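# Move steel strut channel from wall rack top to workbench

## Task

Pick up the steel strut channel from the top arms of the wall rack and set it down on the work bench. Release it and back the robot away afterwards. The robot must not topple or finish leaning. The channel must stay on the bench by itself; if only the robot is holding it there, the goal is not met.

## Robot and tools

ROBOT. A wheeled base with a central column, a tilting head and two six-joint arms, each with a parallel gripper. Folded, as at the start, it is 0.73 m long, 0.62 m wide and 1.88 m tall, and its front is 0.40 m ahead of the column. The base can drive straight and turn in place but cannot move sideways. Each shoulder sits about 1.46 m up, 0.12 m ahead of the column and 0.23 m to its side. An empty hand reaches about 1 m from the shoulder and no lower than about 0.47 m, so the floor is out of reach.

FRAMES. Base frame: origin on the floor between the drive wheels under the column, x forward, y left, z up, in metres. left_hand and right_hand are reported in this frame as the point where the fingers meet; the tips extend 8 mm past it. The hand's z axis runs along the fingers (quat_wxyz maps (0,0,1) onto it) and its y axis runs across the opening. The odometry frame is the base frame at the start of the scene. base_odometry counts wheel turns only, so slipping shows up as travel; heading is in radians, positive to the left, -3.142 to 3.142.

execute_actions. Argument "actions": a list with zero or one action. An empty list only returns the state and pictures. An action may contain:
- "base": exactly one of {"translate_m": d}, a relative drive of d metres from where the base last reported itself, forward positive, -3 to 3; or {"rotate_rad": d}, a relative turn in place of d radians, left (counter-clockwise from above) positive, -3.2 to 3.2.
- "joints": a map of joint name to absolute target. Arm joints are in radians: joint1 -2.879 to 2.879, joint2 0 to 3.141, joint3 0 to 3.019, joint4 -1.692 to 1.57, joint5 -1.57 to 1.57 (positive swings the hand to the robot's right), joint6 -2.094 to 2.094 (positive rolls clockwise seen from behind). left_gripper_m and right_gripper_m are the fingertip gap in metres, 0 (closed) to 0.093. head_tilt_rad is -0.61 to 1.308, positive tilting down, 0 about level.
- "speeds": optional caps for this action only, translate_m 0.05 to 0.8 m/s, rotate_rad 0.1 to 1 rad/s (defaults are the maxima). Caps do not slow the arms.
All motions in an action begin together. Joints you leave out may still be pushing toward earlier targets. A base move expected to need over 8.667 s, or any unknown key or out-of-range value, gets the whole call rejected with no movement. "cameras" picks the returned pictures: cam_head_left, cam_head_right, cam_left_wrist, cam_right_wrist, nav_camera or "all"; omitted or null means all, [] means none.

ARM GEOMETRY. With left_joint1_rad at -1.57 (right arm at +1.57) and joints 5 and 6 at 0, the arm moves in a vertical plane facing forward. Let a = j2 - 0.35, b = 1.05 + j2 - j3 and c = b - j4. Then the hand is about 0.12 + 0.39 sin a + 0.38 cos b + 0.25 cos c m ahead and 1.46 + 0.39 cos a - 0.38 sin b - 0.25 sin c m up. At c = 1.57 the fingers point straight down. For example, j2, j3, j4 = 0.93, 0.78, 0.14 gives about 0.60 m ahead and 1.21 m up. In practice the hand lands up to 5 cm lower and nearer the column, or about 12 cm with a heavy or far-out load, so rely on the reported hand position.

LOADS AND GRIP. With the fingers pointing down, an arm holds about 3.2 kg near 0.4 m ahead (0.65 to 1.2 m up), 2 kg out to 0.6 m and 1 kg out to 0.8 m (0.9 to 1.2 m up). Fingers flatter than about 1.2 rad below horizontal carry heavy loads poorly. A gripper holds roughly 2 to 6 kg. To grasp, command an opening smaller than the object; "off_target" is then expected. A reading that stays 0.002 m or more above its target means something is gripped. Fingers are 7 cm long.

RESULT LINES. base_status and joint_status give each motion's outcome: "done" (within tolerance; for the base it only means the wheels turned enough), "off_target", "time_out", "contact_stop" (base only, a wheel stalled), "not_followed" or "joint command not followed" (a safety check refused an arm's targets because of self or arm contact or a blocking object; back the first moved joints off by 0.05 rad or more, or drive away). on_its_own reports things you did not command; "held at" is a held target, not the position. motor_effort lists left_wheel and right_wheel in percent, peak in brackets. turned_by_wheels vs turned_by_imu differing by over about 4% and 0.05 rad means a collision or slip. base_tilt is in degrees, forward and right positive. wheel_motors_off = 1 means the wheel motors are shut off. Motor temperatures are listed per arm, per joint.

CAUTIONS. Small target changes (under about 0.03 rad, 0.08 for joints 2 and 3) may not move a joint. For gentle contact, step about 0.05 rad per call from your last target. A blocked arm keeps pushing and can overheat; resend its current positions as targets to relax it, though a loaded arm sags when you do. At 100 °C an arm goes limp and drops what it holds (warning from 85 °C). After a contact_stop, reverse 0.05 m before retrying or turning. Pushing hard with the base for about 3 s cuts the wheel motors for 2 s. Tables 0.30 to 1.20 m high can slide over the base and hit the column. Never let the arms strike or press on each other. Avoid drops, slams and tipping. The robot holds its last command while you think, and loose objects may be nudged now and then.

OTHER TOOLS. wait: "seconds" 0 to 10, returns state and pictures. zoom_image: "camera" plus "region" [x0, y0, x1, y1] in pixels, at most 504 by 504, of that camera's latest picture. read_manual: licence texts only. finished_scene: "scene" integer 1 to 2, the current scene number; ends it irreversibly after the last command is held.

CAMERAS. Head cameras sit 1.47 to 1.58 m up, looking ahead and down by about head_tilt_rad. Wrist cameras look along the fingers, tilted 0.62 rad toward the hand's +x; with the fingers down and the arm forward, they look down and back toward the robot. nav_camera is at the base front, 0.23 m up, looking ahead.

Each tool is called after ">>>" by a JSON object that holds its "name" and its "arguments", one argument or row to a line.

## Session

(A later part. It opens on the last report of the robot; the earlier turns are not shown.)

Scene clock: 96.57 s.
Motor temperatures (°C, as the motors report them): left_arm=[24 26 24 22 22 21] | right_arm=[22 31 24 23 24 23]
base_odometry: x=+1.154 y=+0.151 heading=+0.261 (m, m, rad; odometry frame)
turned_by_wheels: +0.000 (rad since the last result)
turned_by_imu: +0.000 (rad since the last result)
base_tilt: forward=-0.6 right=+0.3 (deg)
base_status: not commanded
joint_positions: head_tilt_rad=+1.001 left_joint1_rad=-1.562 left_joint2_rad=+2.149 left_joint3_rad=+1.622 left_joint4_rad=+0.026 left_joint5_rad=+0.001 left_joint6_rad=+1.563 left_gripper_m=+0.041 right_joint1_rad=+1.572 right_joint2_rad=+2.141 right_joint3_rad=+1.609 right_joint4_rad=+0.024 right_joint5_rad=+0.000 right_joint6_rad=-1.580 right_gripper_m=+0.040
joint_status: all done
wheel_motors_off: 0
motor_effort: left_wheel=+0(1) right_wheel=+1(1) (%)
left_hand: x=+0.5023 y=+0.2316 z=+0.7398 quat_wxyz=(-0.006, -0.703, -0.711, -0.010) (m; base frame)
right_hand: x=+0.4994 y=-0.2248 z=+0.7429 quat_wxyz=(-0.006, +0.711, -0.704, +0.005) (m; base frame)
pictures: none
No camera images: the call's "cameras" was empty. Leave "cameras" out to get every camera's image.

>>> {"name": "execute_actions", "arguments": {
  "actions": [
    {"joints":{"left_joint2_rad":2.14,"right_joint2_rad":2.13,"left_joint3_rad":1.61,"right_joint3_rad":1.6}}
  ],
  "cameras": []
}}

>>> {"name": "execute_actions", "arguments": {
  "actions": [
    {"joints":{"left_gripper_m":0.093,"right_gripper_m":0.093}}
  ],
  "cameras": []
}}

>>> {"name": "execute_actions", "arguments": {
  "actions": [
    {"joints":{"left_joint2_rad":2.08,"right_joint2_rad":2.07,"left_joint3_rad":1.56,"right_joint3_rad":1.55}}
  ],
  "cameras": []
}}

>>> {"name": "execute_actions", "arguments": {
  "actions": [
    {"joints":{"left_joint2_rad":2.02,"right_joint2_rad":2.01,"left_joint3_rad":1.49,"right_joint3_rad":1.48}}
  ],
  "cameras": []
}}

>>> {"name": "execute_actions", "arguments": {
  "actions": [
    {"joints":{"left_joint2_rad":1.85,"right_joint2_rad":1.85,"left_joint3_rad":1.4,"right_joint3_rad":1.4}}
  ],
  "cameras": []
}}

>>> {"name": "execute_actions", "arguments": {
  "actions": [
    {"base":{"translate_m":-0.8},"joints":{"head_tilt_rad":0.6}}
  ],
  "cameras": ["cam_head_right"]
}}

>>> {"name": "finished_scene", "arguments": {
  "scene": 2
}}

Scene clock: 104.27 s.
Motor temperatures (°C, as the motors report them): left_arm=[24 25 24 22 22 21] | right_arm=[22 31 24 23 24 23]
base_odometry: x=+1.154 y=+0.151 heading=+0.261 (m, m, rad; odometry frame)
turned_by_wheels: +0.000 (rad since the last result)
turned_by_imu: -0.001 (rad since the last result)
base_tilt: forward=-0.8 right=+0.3 (deg)
base_status: not commanded
joint_positions: head_tilt_rad=+1.001 left_joint1_rad=-1.562 left_joint2_rad=+2.149 left_joint3_rad=+1.619 left_joint4_rad=+0.027 left_joint5_rad=+0.001 left_joint6_rad=+1.563 left_gripper_m=+0.041 right_joint1_rad=+1.572 right_joint2_rad=+2.144 right_joint3_rad=+1.606 right_joint4_rad=+0.024 right_joint5_rad=+0.000 right_joint6_rad=-1.580 right_gripper_m=+0.040
joint_status: all done
wheel_motors_off: 0
motor_effort: left_wheel=+1(1) right_wheel=+1(1) (%)
left_hand: x=+0.5005 y=+0.2316 z=+0.7398 quat_wxyz=(-0.005, -0.703, -0.711, -0.010) (m; base frame)
right_hand: x=+0.4960 y=-0.2248 z=+0.7419 quat_wxyz=(-0.004, +0.711, -0.704, +0.003) (m; base frame)
pictures: none
No camera images: the call's "cameras" was empty. Leave "cameras" out to get every camera's image.

Scene clock: 104.97 s.
Motor temperatures (°C, as the motors report them): left_arm=[24 25 24 22 22 21] | right_arm=[22 30 24 23 24 23]
base_odometry: x=+1.154 y=+0.151 heading=+0.261 (m, m, rad; odometry frame)
turned_by_wheels: +0.000 (rad since the last result)
turned_by_imu: +0.000 (rad since the last result)
base_tilt: forward=-0.8 right=+0.2 (deg)
base_status: not commanded
joint_positions: head_tilt_rad=+1.001 left_joint1_rad=-1.562 left_joint2_rad=+2.149 left_joint3_rad=+1.615 left_joint4_rad=+0.028 left_joint5_rad=+0.001 left_joint6_rad=+1.563 left_gripper_m=+0.093 right_joint1_rad=+1.572 right_joint2_rad=+2.143 right_joint3_rad=+1.605 right_joint4_rad=+0.026 right_joint5_rad=+0.000 right_joint6_rad=-1.580 right_gripper_m=+0.093
joint_status: all done
wheel_motors_off: 0
motor_effort: left_wheel=+1(0) right_wheel=+2(2) (%)
left_hand: x=+0.4983 y=+0.2316 z=+0.7398 quat_wxyz=(-0.004, -0.703, -0.711, -0.008) (m; base frame)
right_hand: x=+0.4958 y=-0.2248 z=+0.7421 quat_wxyz=(-0.004, +0.711, -0.704, +0.004) (m; base frame)
pictures: none
No camera images: the call's "cameras" was empty. Leave "cameras" out to get every camera's image.

Scene clock: 105.73 s.
Motor temperatures (°C, as the motors report them): left_arm=[24 25 24 22 22 21] | right_arm=[22 30 24 23 24 23]
base_odometry: x=+1.154 y=+0.151 heading=+0.261 (m, m, rad; odometry frame)
turned_by_wheels: +0.000 (rad since the last result)
turned_by_imu: +0.000 (rad since the last result)
base_tilt: forward=-0.7 right=+0.3 (deg)
base_status: not commanded
joint_positions: head_tilt_rad=+1.001 left_joint1_rad=-1.562 left_joint2_rad=+2.091 left_joint3_rad=+1.558 left_joint4_rad=+0.030 left_joint5_rad=+0.001 left_joint6_rad=+1.563 left_gripper_m=+0.093 right_joint1_rad=+1.572 right_joint2_rad=+2.086 right_joint3_rad=+1.548 right_joint4_rad=+0.028 right_joint5_rad=+0.000 right_joint6_rad=-1.580 right_gripper_m=+0.093
joint_status: all done
wheel_motors_off: 0
motor_effort: left_wheel=+1(2) right_wheel=+0(1) (%)
left_hand: x=+0.5045 y=+0.2315 z=+0.7619 quat_wxyz=(-0.005, -0.703, -0.711, -0.010) (m; base frame)
right_hand: x=+0.5008 y=-0.2248 z=+0.7637 quat_wxyz=(-0.005, +0.711, -0.704, +0.004) (m; base frame)
pictures: none
No camera images: the call's "cameras" was empty. Leave "cameras" out to get every camera's image.

Scene clock: 106.47 s.
Motor temperatures (°C, as the motors report them): left_arm=[24 25 24 22 22 21] | right_arm=[22 30 24 23 24 23]
base_odometry: x=+1.154 y=+0.151 heading=+0.261 (m, m, rad; odometry frame)
turned_by_wheels: +0.000 (rad since the last result)
turned_by_imu: +0.000 (rad since the last result)
base_tilt: forward=-0.6 right=+0.2 (deg)
base_status: not commanded
joint_positions: head_tilt_rad=+1.001 left_joint1_rad=-1.562 left_joint2_rad=+2.031 left_joint3_rad=+1.488 left_joint4_rad=+0.030 left_joint5_rad=+0.001 left_joint6_rad=+1.563 left_gripper_m=+0.093 right_joint1_rad=+1.572 right_joint2_rad=+2.026 right_joint3_rad=+1.479 right_joint4_rad=+0.028 right_joint5_rad=+0.000 right_joint6_rad=-1.580 right_gripper_m=+0.093
joint_status: all done
wheel_motors_off: 0
motor_effort: left_wheel=-2(1) right_wheel=+0(1) (%)
left_hand: x=+0.5014 y=+0.2313 z=+0.7846 quat_wxyz=(-0.002, -0.703, -0.711, -0.006) (m; base frame)
right_hand: x=+0.4980 y=-0.2248 z=+0.7865 quat_wxyz=(-0.002, +0.711, -0.704, +0.001) (m; base frame)
pictures: none
No camera images: the call's "cameras" was empty. Leave "cameras" out to get every camera's image.

Scene clock: 107.57 s.
Motor temperatures (°C, as the motors report them): left_arm=[24 25 24 22 22 21] | right_arm=[22 30 24 23 24 23]
base_odometry: x=+1.154 y=+0.151 heading=+0.261 (m, m, rad; odometry frame)
turned_by_wheels: +0.000 (rad since the last result)
turned_by_imu: +0.000 (rad since the last result)
base_tilt: forward=-0.5 right=+0.2 (deg)
base_status: not commanded
joint_positions: head_tilt_rad=+1.001 left_joint1_rad=-1.562 left_joint2_rad=+1.833 left_joint3_rad=+1.403 left_joint4_rad=+0.035 left_joint5_rad=+0.001 left_joint6_rad=+1.563 left_gripper_m=+0.093 right_joint1_rad=+1.572 right_joint2_rad=+1.839 right_joint3_rad=+1.403 right_joint4_rad=+0.033 right_joint5_rad=+0.000 right_joint6_rad=-1.580 right_gripper_m=+0.093
joint_status: all done
wheel_motors_off: 0
motor_effort: left_wheel=-2(2) right_wheel=+0(2) (%)
left_hand: x=+0.5746 y=+0.2310 z=+0.8644 quat_wxyz=(-0.043, -0.701, -0.710, -0.048) (m; base frame)
right_hand: x=+0.5706 y=-0.2248 z=+0.8616 quat_wxyz=(-0.043, +0.709, -0.702, +0.043) (m; base frame)
pictures: none
No camera images: the call's "cameras" was empty. Leave "cameras" out to get every camera's image.

Scene clock: 110.47 s.
Motor temperatures (°C, as the motors report them): left_arm=[24 25 24 22 22 21] | right_arm=[22 30 24 23 24 23]
base_odometry: x=+0.381 y=-0.056 heading=+0.260 (m, m, rad; odometry frame)
turned_by_wheels: +0.000 (rad since the last result)
turned_by_imu: -0.002 (rad since the last result)
base_tilt: forward=-0.6 right=+0.2 (deg)
base_status: done
joint_positions: head_tilt_rad=+0.617 left_joint1_rad=-1.562 left_joint2_rad=+1.838 left_joint3_rad=+1.397 left_joint4_rad=+0.035 left_joint5_rad=+0.001 left_joint6_rad=+1.563 left_gripper_m=+0.093 right_joint1_rad=+1.572 right_joint2_rad=+1.839 right_joint3_rad=+1.396 right_joint4_rad=+0.033 right_joint5_rad=+0.000 right_joint6_rad=-1.580 right_gripper_m=+0.093
joint_status: all done
wheel_motors_off: 0
motor_effort: left_wheel=-1(33) right_wheel=+0(39) (%)
left_hand: x=+0.5679 y=+0.2310 z=+0.8617 quat_wxyz=(-0.039, -0.702, -0.710, -0.044) (m; base frame)
right_hand: x=+0.5658 y=-0.2248 z=+0.8610 quat_wxyz=(-0.040, +0.709, -0.703, +0.040) (m; base frame)
pictures: cam_head_right
Images, in order (width x height): cam_head_right 504x504.

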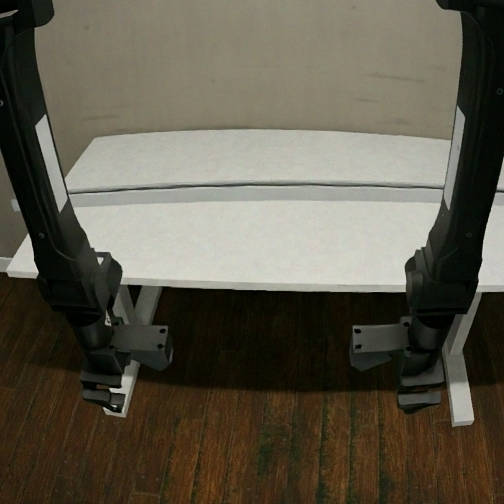

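The scene is finished: the task was done.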